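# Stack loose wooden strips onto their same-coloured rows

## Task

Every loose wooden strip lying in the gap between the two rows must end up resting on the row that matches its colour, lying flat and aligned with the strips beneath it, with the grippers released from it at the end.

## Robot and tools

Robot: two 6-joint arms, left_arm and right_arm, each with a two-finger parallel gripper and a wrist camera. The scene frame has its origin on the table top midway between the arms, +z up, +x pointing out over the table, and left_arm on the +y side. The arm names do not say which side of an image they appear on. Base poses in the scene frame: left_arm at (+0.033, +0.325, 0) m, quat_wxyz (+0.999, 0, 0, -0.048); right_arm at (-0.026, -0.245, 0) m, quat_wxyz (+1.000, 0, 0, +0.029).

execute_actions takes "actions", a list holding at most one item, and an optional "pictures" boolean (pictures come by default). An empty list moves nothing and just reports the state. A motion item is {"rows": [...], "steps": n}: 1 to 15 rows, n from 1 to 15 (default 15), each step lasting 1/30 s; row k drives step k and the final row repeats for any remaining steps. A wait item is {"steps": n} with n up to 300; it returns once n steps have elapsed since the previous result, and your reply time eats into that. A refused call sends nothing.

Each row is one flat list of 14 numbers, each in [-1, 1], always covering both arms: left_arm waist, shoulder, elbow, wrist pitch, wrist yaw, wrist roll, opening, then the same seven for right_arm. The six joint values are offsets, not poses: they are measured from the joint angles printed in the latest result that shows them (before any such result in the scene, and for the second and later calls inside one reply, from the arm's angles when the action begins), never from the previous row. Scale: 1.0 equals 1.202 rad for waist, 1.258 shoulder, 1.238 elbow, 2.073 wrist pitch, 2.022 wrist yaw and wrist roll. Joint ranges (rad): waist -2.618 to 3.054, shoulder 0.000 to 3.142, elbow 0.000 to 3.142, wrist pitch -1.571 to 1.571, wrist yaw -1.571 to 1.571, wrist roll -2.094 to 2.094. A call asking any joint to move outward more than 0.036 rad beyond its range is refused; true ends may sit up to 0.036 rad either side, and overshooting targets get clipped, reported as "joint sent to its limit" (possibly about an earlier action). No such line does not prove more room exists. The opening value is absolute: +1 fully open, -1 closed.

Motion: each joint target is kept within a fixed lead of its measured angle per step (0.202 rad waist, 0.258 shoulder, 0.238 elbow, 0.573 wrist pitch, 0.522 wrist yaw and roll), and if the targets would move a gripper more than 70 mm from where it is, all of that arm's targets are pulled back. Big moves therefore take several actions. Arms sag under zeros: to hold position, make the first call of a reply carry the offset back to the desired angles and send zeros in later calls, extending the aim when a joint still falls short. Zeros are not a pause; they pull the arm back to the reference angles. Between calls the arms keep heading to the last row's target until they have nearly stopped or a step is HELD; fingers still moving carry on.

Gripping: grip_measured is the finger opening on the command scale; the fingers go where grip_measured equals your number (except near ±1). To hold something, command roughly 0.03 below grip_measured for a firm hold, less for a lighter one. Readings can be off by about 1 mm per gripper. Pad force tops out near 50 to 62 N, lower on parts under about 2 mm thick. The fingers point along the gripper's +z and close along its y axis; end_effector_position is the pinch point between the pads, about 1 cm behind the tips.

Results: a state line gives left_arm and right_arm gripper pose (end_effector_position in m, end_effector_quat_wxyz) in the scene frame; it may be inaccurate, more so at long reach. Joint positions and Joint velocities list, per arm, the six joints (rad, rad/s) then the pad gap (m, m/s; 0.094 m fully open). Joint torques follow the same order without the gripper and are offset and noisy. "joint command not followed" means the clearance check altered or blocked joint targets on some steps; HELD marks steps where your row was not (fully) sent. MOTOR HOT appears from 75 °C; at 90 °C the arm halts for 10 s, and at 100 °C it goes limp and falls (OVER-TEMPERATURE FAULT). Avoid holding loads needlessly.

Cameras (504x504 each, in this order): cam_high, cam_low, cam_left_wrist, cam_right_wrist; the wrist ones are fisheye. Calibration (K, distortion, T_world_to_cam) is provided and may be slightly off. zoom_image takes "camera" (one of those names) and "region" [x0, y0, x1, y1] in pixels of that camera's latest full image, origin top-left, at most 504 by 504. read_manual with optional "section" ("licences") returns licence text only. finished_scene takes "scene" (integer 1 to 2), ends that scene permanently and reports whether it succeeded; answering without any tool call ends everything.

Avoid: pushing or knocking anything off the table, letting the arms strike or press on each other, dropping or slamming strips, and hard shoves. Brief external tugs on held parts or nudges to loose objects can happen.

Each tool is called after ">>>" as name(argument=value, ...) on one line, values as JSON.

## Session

>>> execute_actions(actions=[])

Scene clock: 0.00 s of 6000.00 s.
left_arm: end_effector_position=(+0.2442, +0.3939, +0.3244) grip_measured=+1.000 end_effector_quat_wxyz=(+0.313, +0.558, +0.638, +0.428) | right_arm: end_effector_position=(+0.3117, -0.3263, +0.1739) grip_measured=+1.000 end_effector_quat_wxyz=(-0.068, -0.256, +0.820, -0.507)
Joint positions: left_arm=[ 0.632  0.63   1.078 -0.921  0.282  1.799  0.094] | right_arm=[ 0.172  1.799  1.371 -1.251  1.07  -0.313  0.094]
Joint velocities: left_arm=[-0.012 -0.002 -0.007 -0.051 -0.066 -0.037  0.   ] | right_arm=[-0.017  0.022 -0.007 -0.022 -0.022  0.022  0.   ]
Joint torques (N m, as the arm reports them, + toward a larger angle): no reading
Motor temperatures (°C, as the motors report them): left_arm=[25 28 28 28 27 26] | right_arm=[25 27 26 28 26 25]
camera_calibration (this result's frames):
cam_left_wrist: T_world_to_cam=[[-0.476525, 0.0422487, -0.878145, 0.378315], [-0.486632, 0.819199, 0.303484, -0.259484], [0.732197, 0.571951, -0.369809, -0.161144], [0, 0, 0, 1]] pos_world=[0.171993, 0.288752, 0.351372]
cam_right_wrist: T_world_to_cam=[[0.404871, -0.437693, 0.80281, -0.410586], [-0.860686, 0.113998, 0.49621, 0.256509], [-0.308706, -0.891869, -0.330562, -0.039712], [0, 0, 0, 1]] pos_world=[0.374749, -0.24437, 0.189213]

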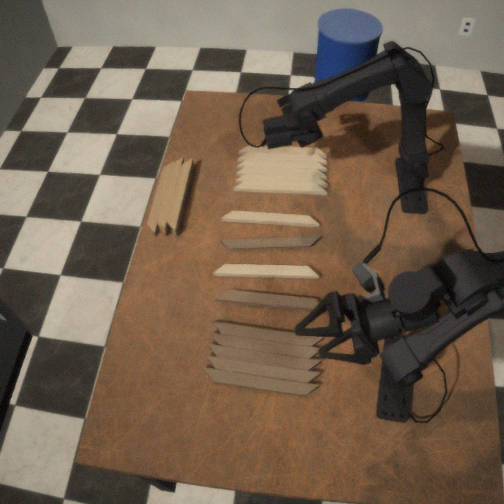

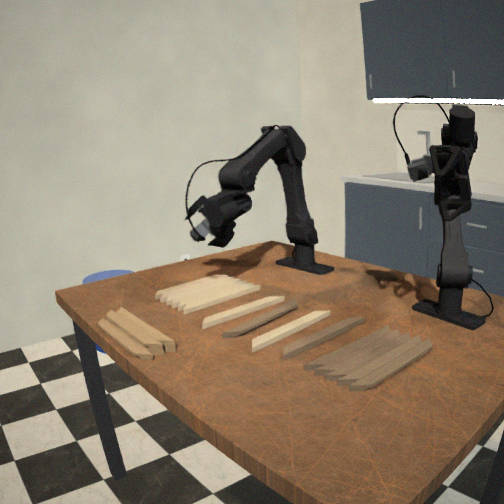

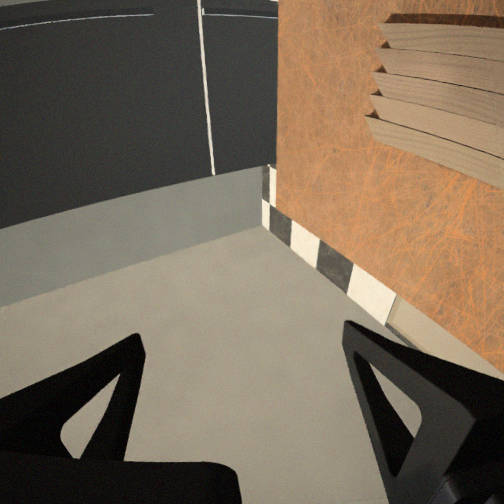

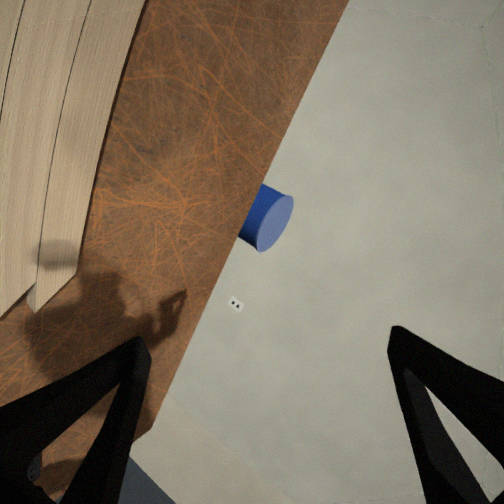

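>>> execute_actions(actions=[{"rows":[[-0.906,0.4,0.246,-0.108,-0.14,-1,0.5,0.16,0,0.27,0.011,-0.53,0.372,0.5]]}], pictures=false)

>>> execute_actions(actions=[{"steps":35}], pictures=false)

>>> execute_actions(actions=[{"rows":[[0,0.52,0,0,0,-0.15,0.5,0,0.17,0,0,0,0,0.5]]}], pictures=false)

>>> execute_actions(actions=[{"steps":15}])

Scene clock: 9.77 s of 6000.00 s.
left_arm: end_effector_position=(+0.2932, +0.1818, +0.2712) grip_measured=+0.502 end_effector_quat_wxyz=(+0.320, +0.394, +0.861, -0.029) | right_arm: end_effector_position=(+0.3349, -0.0981, +0.1628) grip_measured=+0.502 end_effector_quat_wxyz=(+0.122, -0.018, +0.992, +0.003)
Joint positions: left_arm=[-0.404  1.17   1.367 -1.113  0.013  0.354  0.071] | right_arm=[ 0.37   1.813  1.689 -1.22   0.092  0.38   0.071]
Joint velocities: left_arm=[-1.399 -0.173  0.017 -0.11   0.11  -2.821  0.   ] | right_arm=[-0.046 -0.007  0.007  0.007 -0.637  0.388  0.   ]
Joint torques (N m, as the arm reports them, + toward a larger angle): left_arm=[ 2.31 -3.95  7.65  1.1  -0.3  -0.07] | right_arm=[ -0.52 -10.11   6.17   0.55   0.05   0.1 ]
Motor temperatures (°C, as the motors report them): left_arm=[25 28 29 30 27 26] | right_arm=[25 28 26 28 26 25]
Steps of this call (steps 1 to 90: nothing new was sent; then 6.27 s passed at rest; steps 91 to 105: all 15 steps of this action). Readings (joint positions):
91: left_arm=[0.595 0.661 1.118 -0.975 0.232 1.725] | right_arm=[0.180 1.801 1.388 -1.262 1.023 -0.265]
92: left_arm=[0.519 0.729 1.196 -1.041 0.183 1.627] | right_arm=[0.199 1.807 1.421 -1.267 0.956 -0.204]
94: left_arm=[0.371 0.883 1.329 -1.064 0.114 1.432] | right_arm=[0.259 1.813 1.505 -1.262 0.822 -0.078]
98: left_arm=[0.089 1.128 1.379 -1.064 0.039 1.041] | right_arm=[0.351 1.813 1.663 -1.233 0.465 0.194]
105: the state above

Scene clock: 10.93 s of 6000.00 s.
left_arm: end_effector_position=(+0.2797, +0.1733, +0.2711) grip_measured=+0.502 end_effector_quat_wxyz=(+0.291, +0.160, +0.935, -0.121) | right_arm: end_effector_position=(+0.3284, -0.0838, +0.1621) grip_measured=+0.502 end_effector_quat_wxyz=(+0.103, +0.001, +0.994, +0.045)
Joint positions: left_arm=[-0.456  1.156  1.367 -1.139  0.007 -0.216  0.071] | right_arm=[ 0.37   1.813  1.689 -1.221  0.003  0.429  0.071]
Joint velocities: left_arm=[ 0.002  0.007 -0.007  0.022 -0.066 -0.007  0.001] | right_arm=[ 0.007 -0.017  0.002 -0.022 -0.022  0.037 -0.   ]
Joint torques (N m, as the arm reports them, + toward a larger angle): left_arm=[-0.11 -3.47  7.54  1.19 -0.09 -0.09] | right_arm=[ -0.45 -10.2    6.22   0.57  -0.03   0.11]
Motor temperatures (°C, as the motors report them): left_arm=[25 28 29 30 27 26] | right_arm=[25 29 26 28 26 25]
Steps of this call (steps 1 to 35: the robot went on to your last target). Readings (joint positions):
1: left_arm=[-0.438 1.165 1.367 -1.117 0.016 0.257] | right_arm=[0.370 1.813 1.689 -1.220 0.074 0.390]
2: left_arm=[-0.453 1.161 1.367 -1.121 0.017 0.166] | right_arm=[0.370 1.813 1.689 -1.221 0.059 0.398]
4: left_arm=[-0.456 1.156 1.367 -1.128 0.014 0.028] | right_arm=[0.370 1.813 1.689 -1.221 0.038 0.409]
8: left_arm=[-0.456 1.156 1.367 -1.136 0.009 -0.117] | right_arm=[0.370 1.813 1.689 -1.221 0.017 0.421]
35: the state above

Scene clock: 11.43 s of 6000.00 s.
left_arm: end_effector_position=(+0.3059, +0.1572, +0.0528) grip_measured=+0.502 end_effector_quat_wxyz=(-0.037, +0.027, +0.999, +0.017) | right_arm: end_effector_position=(+0.3240, -0.0859, +0.0662) grip_measured=+0.502 end_effector_quat_wxyz=(-0.015, +0.001, +1.000, -0.009)
Joint positions: left_arm=[-0.456  1.872  1.349 -1.129  0.007 -0.496  0.071] | right_arm=[ 0.37   2.059  1.671 -1.217  0.003  0.429  0.071]
Joint velocities: left_arm=[ 0.022 -0.252 -0.012  0.022 -0.022 -0.154 -0.001] | right_arm=[-0.012 -0.027 -0.002 -0.11   0.007  0.051  0.   ]
Joint torques (N m, as the arm reports them, + toward a larger angle): left_arm=[-0.02 -9.81  7.07 -0.01 -0.01 -0.08] | right_arm=[  0.   -13.3    6.01   0.15   0.03  -0.01]
Motor temperatures (°C, as the motors report them): left_arm=[25 28 29 30 27 26] | right_arm=[25 29 26 28 26 25]
Steps of this call (steps 1 to 15: all 15 steps of this action). Readings (joint positions):
1: left_arm=[-0.456 1.175 1.370 -1.146 0.007 -0.254] | right_arm=[0.370 1.829 1.693 -1.226 0.003 0.429]
2: left_arm=[-0.456 1.212 1.378 -1.146 0.007 -0.299] | right_arm=[0.370 1.857 1.702 -1.226 0.003 0.429]
4: left_arm=[-0.456 1.329 1.379 -1.138 0.007 -0.365] | right_arm=[0.370 1.940 1.703 -1.217 0.003 0.429]
8: left_arm=[-0.456 1.634 1.379 -1.126 0.007 -0.441] | right_arm=[0.370 2.065 1.678 -1.212 0.003 0.429]
15: the state above

Scene clock: 11.93 s of 6000.00 s.
left_arm: end_effector_position=(+0.3075, +0.1562, +0.0641) grip_measured=+0.502 end_effector_quat_wxyz=(-0.021, +0.020, +1.000, +0.008) | right_arm: end_effector_position=(+0.3240, -0.0858, +0.0663) grip_measured=+0.502 end_effector_quat_wxyz=(-0.015, +0.001, +1.000, -0.009)
Joint positions: left_arm=[-0.456  1.834  1.349 -1.131  0.007 -0.511  0.071] | right_arm=[ 0.37   2.059  1.671 -1.217  0.003  0.429  0.071]
Joint velocities: left_arm=[-0.002  0.002  0.002 -0.037 -0.037 -0.007 -0.001] | right_arm=[-0.012 -0.007  0.012 -0.007  0.037 -0.095 -0.   ]
Joint torques (N m, as the arm reports them, + toward a larger angle): left_arm=[-0.01 -8.18  7.2   0.06 -0.01 -0.08] | right_arm=[  0.   -13.39   5.96   0.14   0.03  -0.01]
Motor temperatures (°C, as the motors report them): left_arm=[25 28 29 30 27 26] | right_arm=[25 29 26 28 26 25]
Steps of this call (steps 1 to 15: the robot went on to your last target). Readings (joint positions):
1: left_arm=[-0.456 1.863 1.349 -1.129 0.007 -0.499] | right_arm=[0.370 2.059 1.671 -1.217 0.003 0.429]
2: left_arm=[-0.456 1.854 1.349 -1.129 0.007 -0.502] | right_arm=[0.370 2.059 1.671 -1.217 0.003 0.429]
4: left_arm=[-0.456 1.839 1.349 -1.130 0.007 -0.505] | right_arm=[0.370 2.059 1.671 -1.217 0.003 0.429]
8: left_arm=[-0.456 1.834 1.349 -1.130 0.007 -0.509] | right_arm=[0.370 2.059 1.671 -1.217 0.003 0.429]
15: the state above
camera_calibration (this result's frames):
cam_left_wrist: T_world_to_cam=[[-0.0988767, -0.995018, 0.0127372, 0.178685], [-0.894186, 0.0944588, 0.437618, 0.274969], [-0.436641, 0.0318807, -0.899071, 0.309902], [0, 0, 0, 1]] pos_world=[0.398857, 0.141942, 0.156016]
cam_right_wrist: T_world_to_cam=[[-0.107562, -0.993576, -0.0351863, -0.0500992], [-0.869058, 0.0767743, 0.488717, 0.293071], [-0.482875, 0.083146, -0.871733, 0.318962], [0, 0, 0, 1]] pos_world=[0.403326, -0.0987981, 0.133058]

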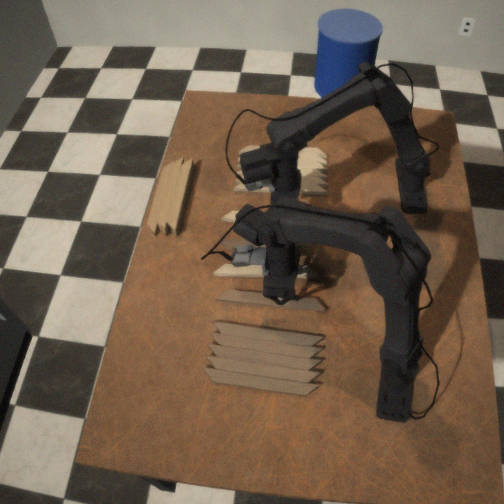

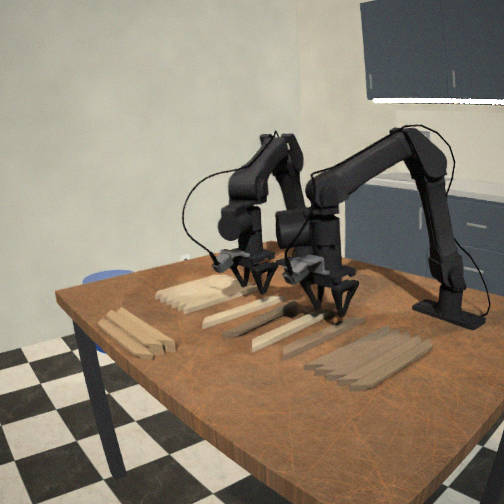

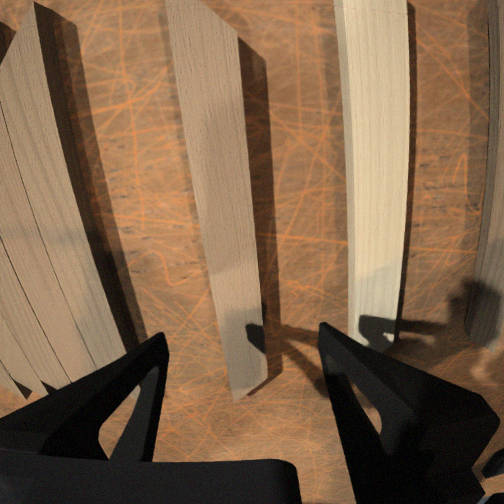

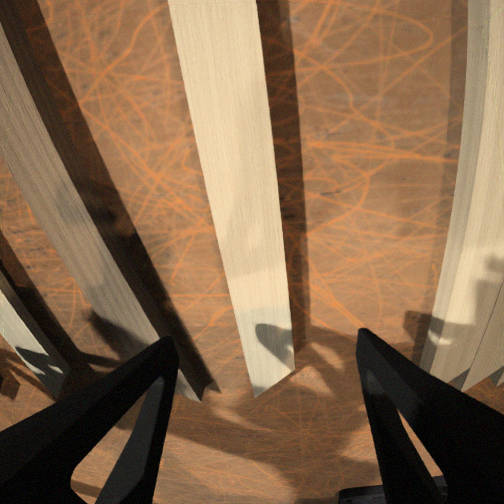

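>>> execute_actions(actions=[{"rows":[[0.03,0.01,-0.05,0.05,0,-0.02,0.4,0.012,0,-0.05,0.05,0,0,0.4],[0.03,0.01,-0.05,0.05,0,-0.02,0.4,0.012,0,-0.05,0.05,0,0,0.4],[0.03,0.01,-0.05,0.05,0,-0.02,0.4,0.012,0,-0.05,0.05,0,0,0.4],[0.03,0.03,-0.109,0.11,0,-0.02,0.4,0.012,0.018,-0.112,0.1,0,0,0.4]]}], pictures=false)

>>> execute_actions(actions=[{"rows":[[0,-0.012,0,0.008,0,0,-0.55,0,-0.015,0,0.008,0,0,-0.55]]}])

Scene clock: 17.23 s of 6000.00 s.
left_arm: end_effector_position=(+0.3150, +0.1633, +0.0175) grip_measured=+0.402 end_effector_quat_wxyz=(-0.012, -0.011, +1.000, +0.002) | right_arm: end_effector_position=(+0.3241, -0.0854, +0.0200) grip_measured=+0.402 end_effector_quat_wxyz=(-0.010, +0.001, +1.000, -0.006)
Joint positions: left_arm=[-0.424  1.882  1.217 -0.929  0.009 -0.542  0.066] | right_arm=[ 0.371  2.092  1.532 -1.035  0.003  0.429  0.066]
Joint velocities: left_arm=[-0.007 -0.012 -0.002  0.022 -0.022 -0.037 -0.001] | right_arm=[-0.007 -0.002 -0.027  0.095  0.022  0.022 -0.001]
Joint torques (N m, as the arm reports them, + toward a larger angle): left_arm=[ 0.33 -7.42  4.96  0.33 -0.02 -0.05] | right_arm=[  1.09 -11.66   4.61   0.26   0.03  -0.02]
Motor temperatures (°C, as the motors report them): left_arm=[25 29 29 30 27 26] | right_arm=[25 30 27 28 26 25]
Steps of this call (steps 1 to 15: the robot went on to your last target; steps 16 to 90: nothing new was sent; then 1.80 s passed at rest; steps 91 to 105: all 15 steps of this action). Readings (joint positions):
91: left_arm=[-0.453 1.834 1.341 -1.118 0.008 -0.516] | right_arm=[0.370 2.059 1.663 -1.204 0.003 0.429]
92: left_arm=[-0.448 1.834 1.329 -1.099 0.009 -0.521] | right_arm=[0.370 2.058 1.651 -1.186 0.003 0.429]
94: left_arm=[-0.435 1.840 1.295 -1.057 0.009 -0.529] | right_arm=[0.370 2.060 1.615 -1.144 0.003 0.429]
98: left_arm=[-0.424 1.871 1.225 -0.977 0.009 -0.538] | right_arm=[0.370 2.082 1.542 -1.072 0.003 0.429]
105: the state above

Scene clock: 17.73 s of 6000.00 s.
left_arm: end_effector_position=(+0.3160, +0.1626, +0.0175) grip_measured=-0.455 end_effector_quat_wxyz=(-0.010, -0.011, +1.000, +0.001) | right_arm: end_effector_position=(+0.3255, -0.0847, +0.0199) grip_measured=-0.427 end_effector_quat_wxyz=(-0.007, +0.001, +1.000, -0.005)
Joint positions: left_arm=[-0.424  1.882  1.217 -0.924  0.009 -0.542  0.026] | right_arm=[ 0.371  2.092  1.532 -1.029  0.003  0.429  0.027]
Joint velocities: left_arm=[-0.007 -0.007  0.002  0.022 -0.022  0.066 -0.001] | right_arm=[-0.017 -0.012 -0.002 -0.007 -0.037 -0.066 -0.   ]
Joint torques (N m, as the arm reports them, + toward a larger angle): left_arm=[-0.02 -7.68  5.26  0.3  -0.02 -0.01] | right_arm=[  0.   -12.38   4.56   0.31   0.03  -0.01]
Motor temperatures (°C, as the motors report them): left_arm=[25 29 29 30 27 26] | right_arm=[25 30 27 28 26 25]
Steps of this call (steps 1 to 15: all 15 steps of this action). Readings (joint positions):
1: left_arm=[-0.424 1.882 1.217 -0.927 0.009 -0.542] | right_arm=[0.371 2.092 1.532 -1.032 0.003 0.429]
2: left_arm=[-0.424 1.882 1.217 -0.925 0.009 -0.542] | right_arm=[0.371 2.092 1.532 -1.031 0.003 0.429]
4: left_arm=[-0.424 1.882 1.217 -0.925 0.009 -0.542] | right_arm=[0.371 2.092 1.532 -1.029 0.003 0.429]
8: left_arm=[-0.424 1.882 1.217 -0.924 0.009 -0.542] | right_arm=[0.371 2.092 1.532 -1.029 0.003 0.429]
15: the state above
camera_calibration (this result's frames):
cam_left_wrist: T_world_to_cam=[[-0.0365, -0.999014, 0.0252936, 0.167232], [-0.908277, 0.0437193, 0.416078, 0.315413], [-0.416773, -0.00778675, -0.908977, 0.271893], [0, 0, 0, 1]] pos_world=[0.405904, 0.155395, 0.111678]
cam_right_wrist: T_world_to_cam=[[-0.106213, -0.993343, -0.0445822, -0.0506598], [-0.876496, 0.0723583, 0.47594, 0.319241], [-0.469546, 0.0896271, -0.878347, 0.275501], [0, 0, 0, 1]] pos_world=[0.403793, -0.0981146, 0.0877868]

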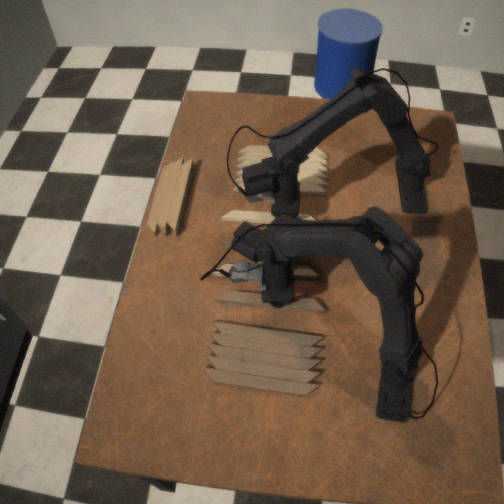

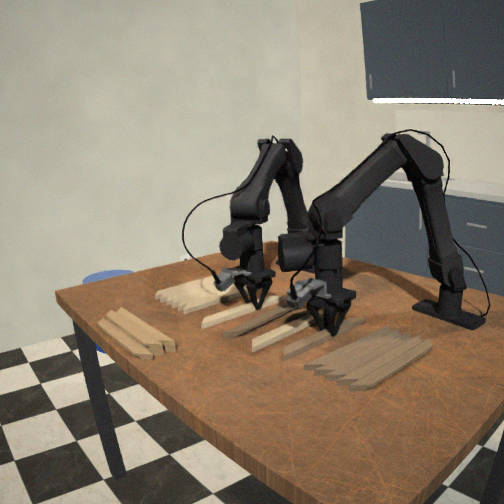

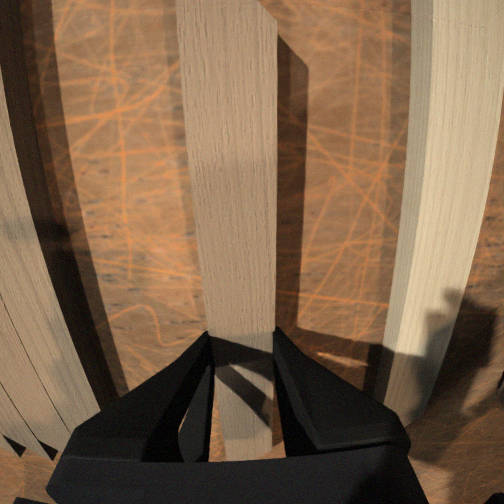

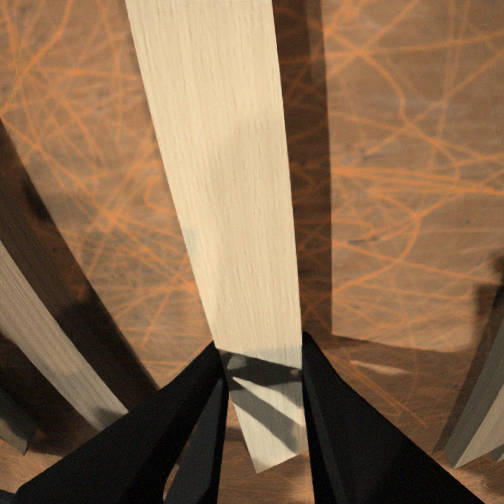

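>>> execute_actions(actions=[{"rows":[[0,-0.1,0,-0.03,0,0,-0.5,0,-0.1,0,-0.03,0,0,-0.5],[0,-0.1,0,-0.03,0,0,-0.5,0,-0.1,0,-0.03,0,0,-0.5],[0,-0.1,0,-0.03,0,0,-0.5,0,-0.1,0,-0.03,0,0,-0.5],[0,-0.19,-0.075,-0.06,0,0,-0.5,0,-0.195,-0.125,-0.025,0,0,-0.5]]}], pictures=false)

>>> execute_actions(actions=[{"rows":[[0.49,-0.01,0,0,0,0.313,-0.5,-0.49,-0.012,0,0,0,-0.306,-0.5]]}], pictures=false)

>>> execute_actions(actions=[{"steps":15}])

Scene clock: 25.80 s of 6000.00 s.
left_arm: end_effector_position=(+0.2827, +0.1817, +0.0652) grip_measured=-0.455 end_effector_quat_wxyz=(+0.006, -0.011, +1.000, -0.008) | right_arm: end_effector_position=(+0.2865, -0.1025, +0.0657) grip_measured=-0.427 end_effector_quat_wxyz=(+0.008, +0.001, +1.000, +0.002)
Joint positions: left_arm=[-0.424  1.648  1.134 -1.038  0.009 -0.542  0.026] | right_arm=[ 0.371  1.856  1.384 -1.083  0.003  0.429  0.027]
Joint velocities: left_arm=[ 0.007 -0.007 -0.007 -0.051  0.051 -0.007  0.   ] | right_arm=[ 0.007  0.002 -0.032 -0.051  0.007 -0.081  0.   ]
Joint torques (N m, as the arm reports them, + toward a larger angle): left_arm=[ 0.   -5.56  4.81  0.25 -0.01  0.  ] | right_arm=[-0.08 -9.62  4.42  0.31  0.03 -0.01]
Motor temperatures (°C, as the motors report them): left_arm=[25 30 29 29 27 26] | right_arm=[25 31 27 28 26 25]
Steps of this call (steps 1 to 15: the robot went on to your last target; steps 16 to 90: nothing new was sent; then 4.57 s passed at rest; steps 91 to 105: all 15 steps of this action). Readings (joint positions):
91: left_arm=[-0.424 1.875 1.216 -0.926 0.009 -0.542] | right_arm=[0.371 2.084 1.531 -1.030 0.003 0.429]
92: left_arm=[-0.424 1.859 1.214 -0.936 0.009 -0.542] | right_arm=[0.371 2.071 1.526 -1.039 0.003 0.429]
94: left_arm=[-0.424 1.803 1.200 -0.948 0.009 -0.542] | right_arm=[0.371 2.016 1.499 -1.040 0.003 0.429]
98: left_arm=[-0.424 1.659 1.144 -1.015 0.009 -0.542] | right_arm=[0.371 1.867 1.395 -1.078 0.003 0.429]
105: the state above

Scene clock: 26.30 s of 6000.00 s.
left_arm: end_effector_position=(+0.3221, +0.3495, +0.0652) grip_measured=-0.455 end_effector_quat_wxyz=(+0.013, -0.011, +1.000, +0.002) | right_arm: end_effector_position=(+0.3132, -0.3142, +0.0657) grip_measured=-0.427 end_effector_quat_wxyz=(+0.011, +0.020, +1.000, -0.012)
Joint positions: left_arm=[ 0.176  1.648  1.134 -1.03  -0.001  0.057  0.026] | right_arm=[-0.25   1.856  1.384 -1.073  0.02  -0.153  0.027]
Joint velocities: left_arm=[-0.085 -0.007  0.002  0.022  0.007  0.183  0.   ] | right_arm=[ 0.242 -0.017 -0.002 -0.007  0.037 -0.256  0.   ]
Joint torques (N m, as the arm reports them, + toward a larger angle): left_arm=[-0.46 -6.15  5.57  0.19  0.02  0.03] | right_arm=[  1.4  -10.24   4.75   0.22  -0.05  -0.12]
Motor temperatures (°C, as the motors report them): left_arm=[25 30 29 29 27 26] | right_arm=[25 31 27 28 26 25]
Steps of this call (steps 1 to 15: all 15 steps of this action). Readings (joint positions):
1: left_arm=[-0.403 1.648 1.134 -1.039 0.020 -0.464] | right_arm=[0.354 1.856 1.384 -1.084 -0.006 0.352]
2: left_arm=[-0.356 1.648 1.134 -1.039 0.030 -0.363] | right_arm=[0.318 1.856 1.384 -1.083 -0.018 0.252]
4: left_arm=[-0.219 1.648 1.134 -1.034 0.028 -0.201] | right_arm=[0.203 1.856 1.384 -1.080 -0.021 0.097]
8: left_arm=[0.071 1.648 1.134 -1.026 0.018 -0.033] | right_arm=[-0.073 1.856 1.384 -1.070 -0.013 -0.065]
15: the state above

Scene clock: 26.80 s of 6000.00 s.
left_arm: end_effector_position=(+0.3219, +0.3480, +0.0652) grip_measured=-0.455 end_effector_quat_wxyz=(+0.013, +0.003, +1.000, +0.001) | right_arm: end_effector_position=(+0.3142, -0.3037, +0.0656) grip_measured=-0.427 end_effector_quat_wxyz=(+0.010, -0.005, +1.000, -0.006)
Joint positions: left_arm=[ 0.172  1.648  1.134 -1.031  0.001  0.082  0.026] | right_arm=[-0.225  1.856  1.384 -1.077  0.009 -0.178  0.027]
Joint velocities: left_arm=[ 0.012 -0.022 -0.002 -0.051  0.066  0.022 -0.   ] | right_arm=[-0.002 -0.007  0.007  0.007 -0.066  0.007 -0.001]
Joint torques (N m, as the arm reports them, + toward a larger angle): left_arm=[-0.55 -6.09  5.63  0.21  0.06  0.06] | right_arm=[  0.51 -10.21   4.75   0.23  -0.04  -0.12]
Motor temperatures (°C, as the motors report them): left_arm=[25 30 29 29 27 26] | right_arm=[25 31 27 28 26 25]
Steps of this call (steps 1 to 15: the robot went on to your last target). Readings (joint positions):
1: left_arm=[0.174 1.648 1.134 -1.030 -0.000 0.063] | right_arm=[-0.242 1.856 1.384 -1.074 0.018 -0.158]
2: left_arm=[0.172 1.648 1.134 -1.030 0.000 0.067] | right_arm=[-0.234 1.856 1.384 -1.075 0.016 -0.162]
4: left_arm=[0.172 1.648 1.134 -1.030 0.001 0.073] | right_arm=[-0.226 1.856 1.384 -1.075 0.011 -0.168]
8: left_arm=[0.172 1.648 1.134 -1.031 0.001 0.079] | right_arm=[-0.225 1.856 1.384 -1.077 0.010 -0.174]
15: the state above
camera_calibration (this result's frames):
cam_left_wrist: T_world_to_cam=[[-0.0659205, -0.997556, 0.0231423, 0.360535], [-0.924778, 0.0697888, 0.374051, 0.291768], [-0.374752, 0.00325617, -0.927119, 0.302969], [0, 0, 0, 1]] pos_world=[0.407126, 0.338305, 0.163408]
cam_right_wrist: T_world_to_cam=[[-0.0928391, -0.994663, -0.045014, -0.271903], [-0.89325, 0.0632306, 0.445091, 0.30793], [-0.43987, 0.0815306, -0.894353, 0.319223], [0, 0, 0, 1]] pos_world=[0.390232, -0.315948, 0.136201]

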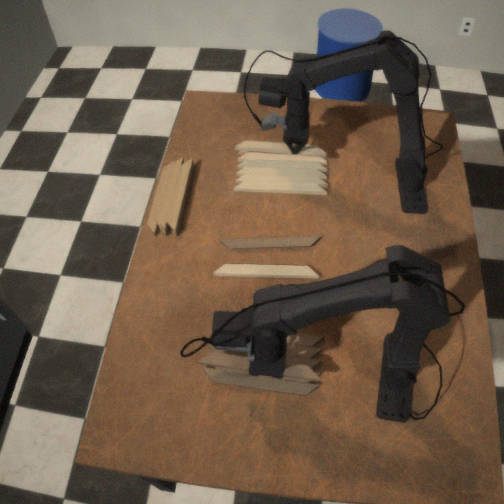

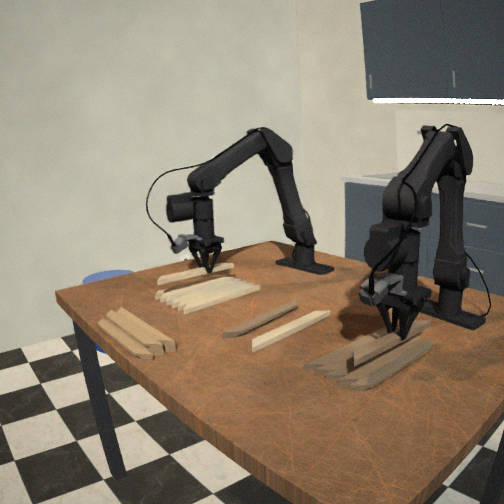

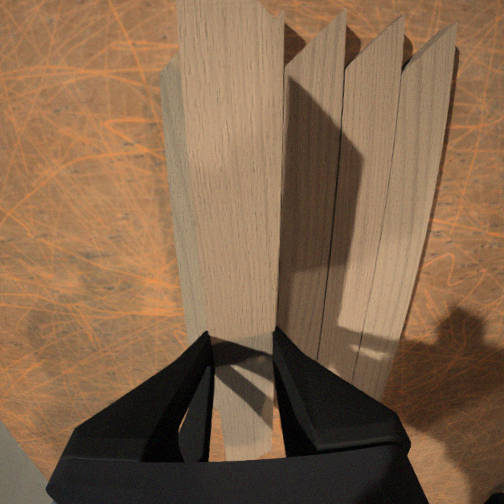

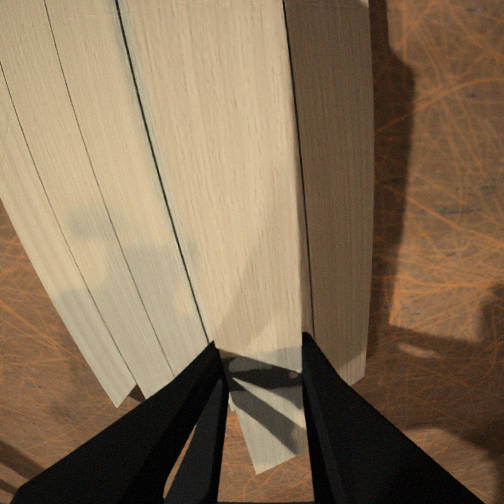

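>>> execute_actions(actions=[{"rows":[[-0.03,-0.01,-0.08,0.035,0,-0.01,-0.5,-0.035,-0.012,-0.078,0.042,0,-0.035,-0.5]]}])

>>> zoom_image(camera="cam_high", region=[170,130,370,410])

Scene clock: 32.03 s of 6000.00 s.
left_arm: end_effector_position=(+0.3046, +0.3388, +0.0429) grip_measured=-0.455 end_effector_quat_wxyz=(-0.006, +0.012, +1.000, -0.000) | right_arm: end_effector_position=(+0.2988, -0.3126, +0.0430) grip_measured=-0.427 end_effector_quat_wxyz=(-0.001, -0.017, +1.000, -0.004)
Joint positions: left_arm=[ 0.142  1.644  1.036 -0.975 -0.     0.07   0.026] | right_arm=[-0.259  1.851  1.284 -1.005  0.008 -0.236  0.027]
Joint velocities: left_arm=[-0.007 -0.017 -0.007  0.007 -0.022 -0.022  0.002] | right_arm=[ 0.002 -0.012 -0.012  0.066  0.022 -0.007  0.001]
Joint torques (N m, as the arm reports them, + toward a larger angle): left_arm=[-0.4  -5.55  5.25  0.33  0.   -0.06] | right_arm=[-0.61 -9.54  4.71  0.36  0.04 -0.15]
Motor temperatures (°C, as the motors report them): left_arm=[25 30 29 29 27 26] | right_arm=[25 31 27 28 26 25]
Steps of this call (steps 1 to 15: the robot went on to your last target; steps 16 to 90: nothing new was sent; then 1.73 s passed at rest; steps 91 to 105: all 15 steps of this action). Readings (joint positions):
91: left_arm=[0.169 1.646 1.121 -1.016 0.000 0.081] | right_arm=[-0.227 1.854 1.371 -1.062 0.008 -0.188]
92: left_arm=[0.163 1.644 1.099 -0.996 -0.000 0.078] | right_arm=[-0.232 1.851 1.349 -1.040 0.008 -0.198]
94: left_arm=[0.149 1.644 1.058 -0.986 -0.000 0.075] | right_arm=[-0.247 1.851 1.309 -1.024 0.008 -0.213]
98: left_arm=[0.142 1.644 1.036 -0.986 -0.000 0.072] | right_arm=[-0.259 1.851 1.284 -1.022 0.008 -0.227]
105: the state above
camera_calibration (this result's frames):
cam_left_wrist: T_world_to_cam=[[-0.0824747, -0.996225, 0.0271014, 0.355138], [-0.908941, 0.0863448, 0.407886, 0.272911], [-0.408687, 0.00900676, -0.91263, 0.283589], [0, 0, 0, 1]] pos_world=[0.393249, 0.327678, 0.137871]
cam_right_wrist: T_world_to_cam=[[-0.0707113, -0.996364, -0.0475258, -0.290269], [-0.884174, 0.0405502, 0.465395, 0.294179], [-0.461776, 0.0749297, -0.883826, 0.296998], [0, 0, 0, 1]] pos_world=[0.376727, -0.323396, 0.11179]

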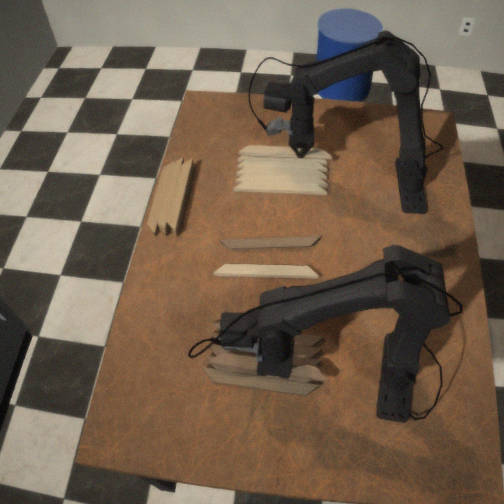

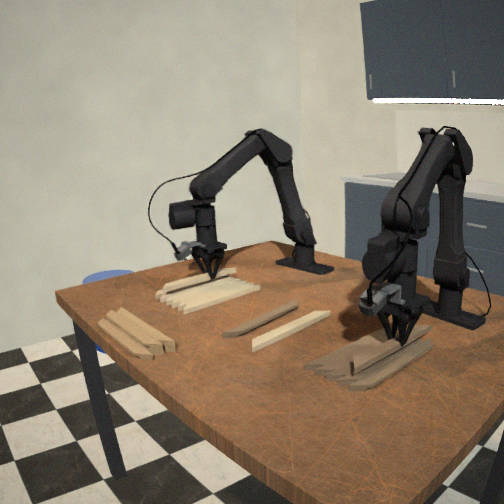

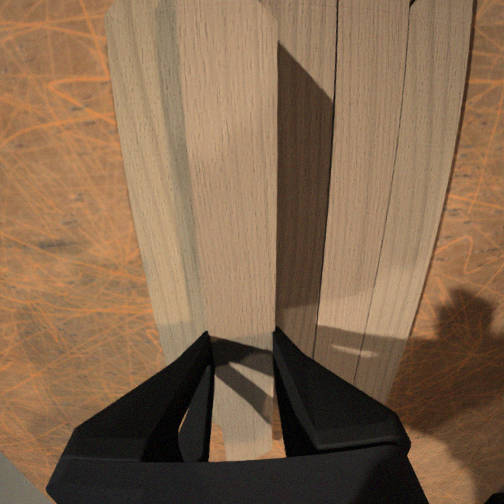

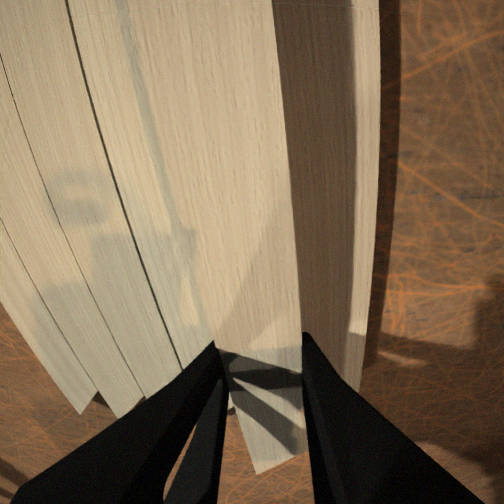

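Region (170, 130, 370, 410) of cam_high's 504x504 image, scaled by 1.800, with more detail than that image has; it fills the left 360 columns of this view, and the rest is white.

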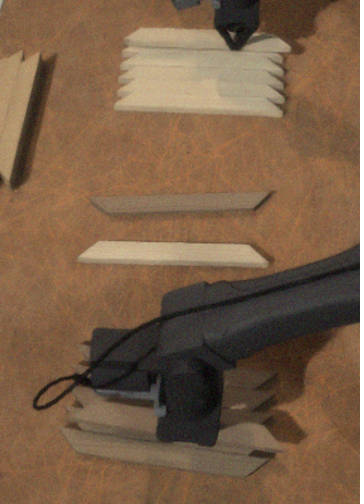

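>>> execute_actions(actions=[{"rows":[[0,0.03,0,0.022,0,0,-0.5,0,0.02,0,0.03,0,0.01,-0.5]]}], pictures=false)

>>> execute_actions(actions=[{"rows":[[0,0,0,0,0,0,0.4,0,-0.01,0,0,0,0,0.4]],"steps":10}], pictures=false)

>>> execute_actions(actions=[{"rows":[[0,0,0.3,-0.175,0,0,0.4,0,-0.4,0,-0.1,0,0,0.4]]}])

>>> execute_actions(actions=[{"rows":[[-0.743,0.4,0.46,0,0,-0.51,0.4,-0.4,0,0,0,0,0,0.4]]}], pictures=false)

>>> execute_actions(actions=[{"steps":30}])

Scene clock: 38.07 s of 6000.00 s.
left_arm: end_effector_position=(+0.3091, +0.3390, +0.0333) grip_measured=-0.455 end_effector_quat_wxyz=(-0.009, +0.012, +1.000, -0.000) | right_arm: end_effector_position=(+0.3089, -0.3147, +0.0357) grip_measured=-0.427 end_effector_quat_wxyz=(+0.011, -0.012, +1.000, -0.007)
Joint positions: left_arm=[ 0.142  1.681  1.036 -0.944 -0.     0.07   0.026] | right_arm=[-0.259  1.874  1.284 -0.956  0.008 -0.226  0.027]
Joint velocities: left_arm=[ 0.012 -0.002 -0.012  0.066 -0.037  0.022 -0.   ] | right_arm=[ 0.002  0.002  0.002 -0.007 -0.051  0.007 -0.001]
Joint torques (N m, as the arm reports them, + toward a larger angle): left_arm=[-0.01 -5.29  5.31  0.31 -0.01  0.  ] | right_arm=[-0.01 -8.81  4.56  0.42  0.03  0.09]
Motor temperatures (°C, as the motors report them): left_arm=[25 30 29 29 27 26] | right_arm=[25 31 27 28 26 25]
Steps of this call (steps 1 to 15: the robot went on to your last target; steps 16 to 90: nothing new was sent; then 2.53 s passed at rest; steps 91 to 105: all 15 steps of this action). Readings (joint positions):
91: left_arm=[0.142 1.646 1.036 -0.972 -0.000 0.070] | right_arm=[-0.259 1.852 1.284 -0.998 0.008 -0.236]
92: left_arm=[0.142 1.652 1.036 -0.966 -0.000 0.070] | right_arm=[-0.259 1.856 1.284 -0.990 0.008 -0.234]
94: left_arm=[0.142 1.668 1.036 -0.956 -0.000 0.070] | right_arm=[-0.259 1.865 1.284 -0.976 0.008 -0.231]
98: left_arm=[0.142 1.681 1.036 -0.949 -0.000 0.070] | right_arm=[-0.259 1.874 1.284 -0.963 0.008 -0.228]
105: the state above

Scene clock: 38.40 s of 6000.00 s.
left_arm: end_effector_position=(+0.3091, +0.3390, +0.0333) grip_measured=+0.398 end_effector_quat_wxyz=(-0.009, +0.012, +1.000, -0.000) | right_arm: end_effector_position=(+0.3089, -0.3147, +0.0357) grip_measured=+0.398 end_effector_quat_wxyz=(+0.011, -0.012, +1.000, -0.007)
Joint positions: left_arm=[ 0.142  1.681  1.036 -0.944 -0.     0.07   0.066] | right_arm=[-0.259  1.874  1.284 -0.956  0.008 -0.226  0.066]
Joint velocities: left_arm=[-0.007 -0.002  0.002 -0.007  0.022 -0.037  0.   ] | right_arm=[-0.002 -0.007 -0.022  0.022 -0.081 -0.066 -0.001]
Joint torques (N m, as the arm reports them, + toward a larger angle): left_arm=[-0.01 -5.28  5.3   0.19 -0.01 -0.01] | right_arm=[-0.01 -9.93  4.54  0.29  0.03 -0.01]
Motor temperatures (°C, as the motors report them): left_arm=[25 30 29 29 27 26] | right_arm=[25 31 27 28 26 25]
Steps of this call (steps 1 to 10: all 10 steps of this action). Readings (joint positions):
1: left_arm=[0.142 1.681 1.036 -0.944 -0.000 0.070] | right_arm=[-0.259 1.874 1.284 -0.956 0.008 -0.226]
2: left_arm=[0.142 1.681 1.036 -0.944 -0.000 0.070] | right_arm=[-0.259 1.874 1.284 -0.956 0.008 -0.226]
4: left_arm=[0.142 1.681 1.036 -0.944 -0.000 0.070] | right_arm=[-0.259 1.874 1.284 -0.956 0.008 -0.226]
8: left_arm=[0.142 1.681 1.036 -0.944 -0.000 0.070] | right_arm=[-0.259 1.874 1.284 -0.956 0.008 -0.226]
10: the state above

Scene clock: 38.90 s of 6000.00 s.
left_arm: end_effector_position=(+0.3353, +0.3402, +0.1211) grip_measured=+0.398 end_effector_quat_wxyz=(+0.002, +0.012, +1.000, +0.000) | right_arm: end_effector_position=(+0.2671, -0.3061, +0.1857) grip_measured=+0.398 end_effector_quat_wxyz=(+0.171, -0.011, +0.984, -0.042)
Joint positions: left_arm=[ 0.142  1.684  1.398 -1.282 -0.     0.07   0.066] | right_arm=[-0.259  1.359  1.286 -1.144  0.008 -0.226  0.066]
Joint velocities: left_arm=[ 0.002 -0.022  0.002 -0.095 -0.007 -0.037 -0.001] | right_arm=[ 0.012  0.115  0.007 -0.139  0.022 -0.051 -0.001]
Joint torques (N m, as the arm reports them, + toward a larger angle): left_arm=[-0.01 -5.81  6.54  0.19 -0.01 -0.01] | right_arm=[ 0.01 -4.34  5.13  0.84  0.03 -0.01]
Motor temperatures (°C, as the motors report them): left_arm=[25 30 29 29 27 26] | right_arm=[25 31 27 28 26 25]
Steps of this call (steps 1 to 15: all 15 steps of this action). Readings (joint positions):
1: left_arm=[0.142 1.689 1.070 -1.001 -0.000 0.070] | right_arm=[-0.259 1.859 1.282 -0.965 0.008 -0.226]
2: left_arm=[0.142 1.704 1.132 -1.087 -0.000 0.070] | right_arm=[-0.259 1.826 1.272 -0.991 0.008 -0.226]
4: left_arm=[0.142 1.710 1.268 -1.174 -0.000 0.070] | right_arm=[-0.259 1.720 1.266 -1.048 0.008 -0.226]
8: left_arm=[0.142 1.685 1.397 -1.210 -0.000 0.070] | right_arm=[-0.259 1.455 1.268 -1.097 0.008 -0.226]
15: the state above
camera_calibration (this result's frames):
cam_left_wrist: T_world_to_cam=[[-0.0824735, -0.996274, 0.0252332, 0.357214], [-0.914785, 0.0857256, 0.39474, 0.272517], [-0.395432, 0.00947264, -0.918446, 0.363623], [0, 0, 0, 1]] pos_world=[0.422544, 0.329077, 0.217381]
cam_right_wrist: T_world_to_cam=[[-0.0714522, -0.997441, -0.00233862, -0.287773], [-0.988714, 0.070517, 0.132185, 0.298458], [-0.131682, 0.0117571, -0.991222, 0.320403], [0, 0, 0, 1]] pos_world=[0.316719, -0.31185, 0.277466]

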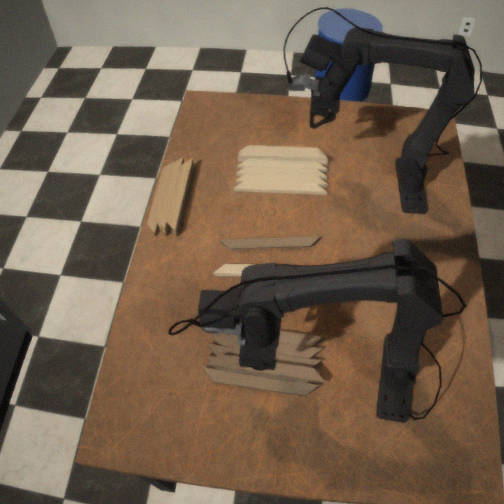

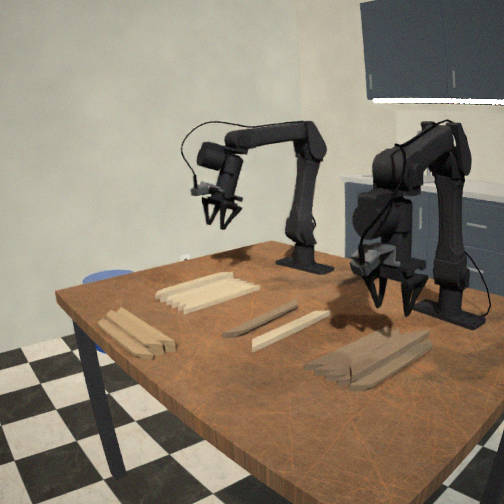

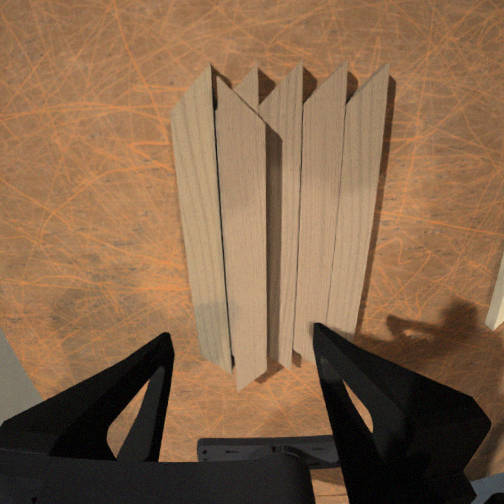

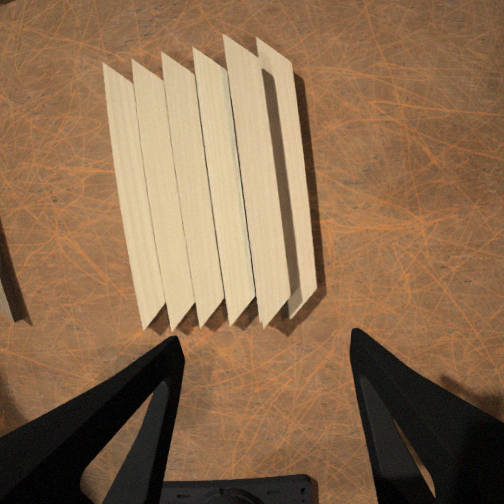

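Scene clock: 39.40 s of 6000.00 s.
left_arm: end_effector_position=(+0.3892, +0.0791, +0.0635) grip_measured=+0.398 end_effector_quat_wxyz=(+0.005, -0.093, +0.996, +0.001) | right_arm: end_effector_position=(+0.2048, -0.4387, +0.1855) grip_measured=+0.398 end_effector_quat_wxyz=(+0.156, +0.228, +0.957, -0.086)
Joint positions: left_arm=[-0.515  2.22   1.913 -1.258 -0.009 -0.797  0.066] | right_arm=[-0.748  1.361  1.286 -1.138  0.016 -0.226  0.066]
Joint velocities: left_arm=[-1.482 -0.007  0.139  0.022  0.022 -0.769 -0.   ] | right_arm=[-0.002  0.007 -0.012 -0.007 -0.051 -0.007  0.001]
Joint torques (N m, as the arm reports them, + toward a larger angle): left_arm=[ -0.5  -11.01   8.75   0.08   0.05  -0.08] | right_arm=[ 0.63 -5.11  5.31  0.81 -0.08 -0.01]
Motor temperatures (°C, as the motors report them): left_arm=[25 30 29 29 27 26] | right_arm=[25 31 27 28 26 25]
Steps of this call (steps 1 to 15: all 15 steps of this action). Readings (joint positions):
1: left_arm=[0.127 1.707 1.427 -1.310 -0.007 0.011] | right_arm=[-0.282 1.361 1.286 -1.145 -0.005 -0.226]
2: left_arm=[0.096 1.753 1.485 -1.333 -0.012 -0.062] | right_arm=[-0.334 1.361 1.286 -1.145 -0.012 -0.226]
4: left_arm=[0.011 1.866 1.599 -1.320 -0.013 -0.197] | right_arm=[-0.474 1.361 1.286 -1.141 -0.009 -0.226]
8: left_arm=[-0.162 2.099 1.808 -1.292 -0.012 -0.466] | right_arm=[-0.722 1.361 1.286 -1.137 0.012 -0.226]
15: the state above

Scene clock: 40.40 s of 6000.00 s.
left_arm: end_effector_position=(+0.3231, -0.0010, +0.0703) grip_measured=+0.398 end_effector_quat_wxyz=(+0.002, -0.055, +0.998, -0.010) | right_arm: end_effector_position=(+0.2048, -0.4386, +0.1855) grip_measured=+0.398 end_effector_quat_wxyz=(+0.156, +0.228, +0.957, -0.086)
Joint positions: left_arm=[-0.747  2.22   1.94  -1.271  0.009 -0.954  0.066] | right_arm=[-0.748  1.361  1.286 -1.138  0.016 -0.226  0.066]
Joint velocities: left_arm=[-0.007 -0.022 -0.032  0.007  0.007  0.022  0.   ] | right_arm=[-0.007  0.012 -0.007 -0.066  0.007 -0.081 -0.001]
Joint torques (N m, as the arm reports them, + toward a larger angle): left_arm=[ -0.35 -11.59   8.39   0.15  -0.09  -0.07] | right_arm=[ 0.66 -5.11  5.27  0.8  -0.05 -0.01]
Motor temperatures (°C, as the motors report them): left_arm=[25 30 29 29 27 26] | right_arm=[25 31 27 28 26 25]
Steps of this call (steps 1 to 30: the robot went on to your last target). Readings (joint positions):
1: left_arm=[-0.569 2.220 1.918 -1.258 -0.008 -0.820] | right_arm=[-0.748 1.361 1.286 -1.138 0.016 -0.226]
2: left_arm=[-0.623 2.220 1.924 -1.258 -0.007 -0.841] | right_arm=[-0.748 1.361 1.286 -1.138 0.016 -0.226]
4: left_arm=[-0.722 2.220 1.934 -1.258 -0.001 -0.881] | right_arm=[-0.748 1.361 1.286 -1.138 0.016 -0.226]
8: left_arm=[-0.804 2.220 1.940 -1.260 0.017 -0.922] | right_arm=[-0.748 1.361 1.286 -1.138 0.016 -0.226]
30: the state above
All arms were judged still, so your last target was given up. Only a new action makes them travel on or press farther. Fingers that are still opening or closing keep moving.
camera_calibration (this result's frames):
cam_left_wrist: T_world_to_cam=[[0.0510489, -0.997633, 0.0460743, -0.0270226], [-0.919155, -0.0288906, 0.392835, 0.312125], [-0.390574, -0.0624032, -0.918454, 0.313655], [0, 0, 0, 1]] pos_world=[0.410776, 0.0016319, 0.16671]
cam_right_wrist: T_world_to_cam=[[-0.533589, -0.845728, 0.0052452, -0.264641], [-0.838272, 0.529687, 0.129349, 0.417344], [-0.112172, 0.0646223, -0.991585, 0.332847], [0, 0, 0, 1]] pos_world=[0.245974, -0.466386, 0.277451]

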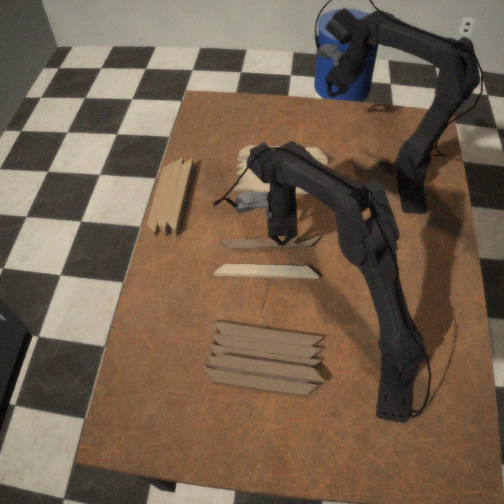

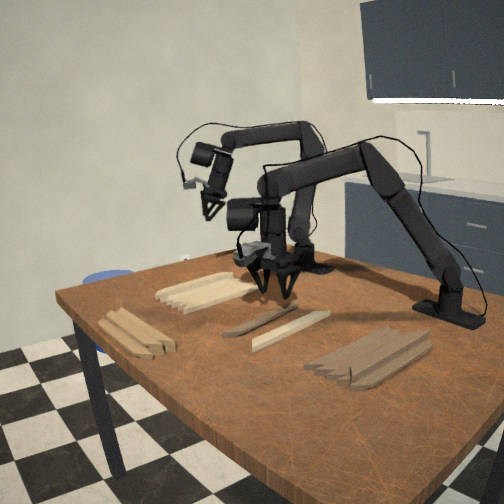

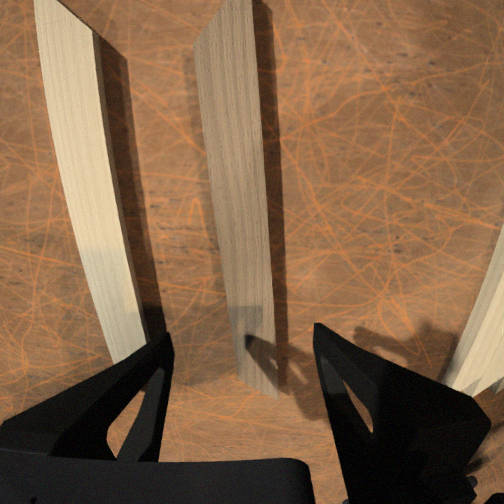

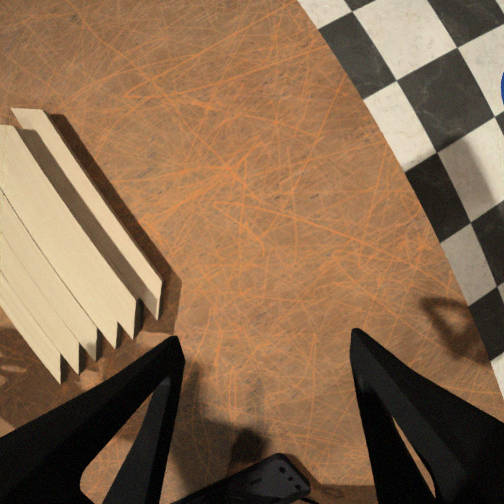

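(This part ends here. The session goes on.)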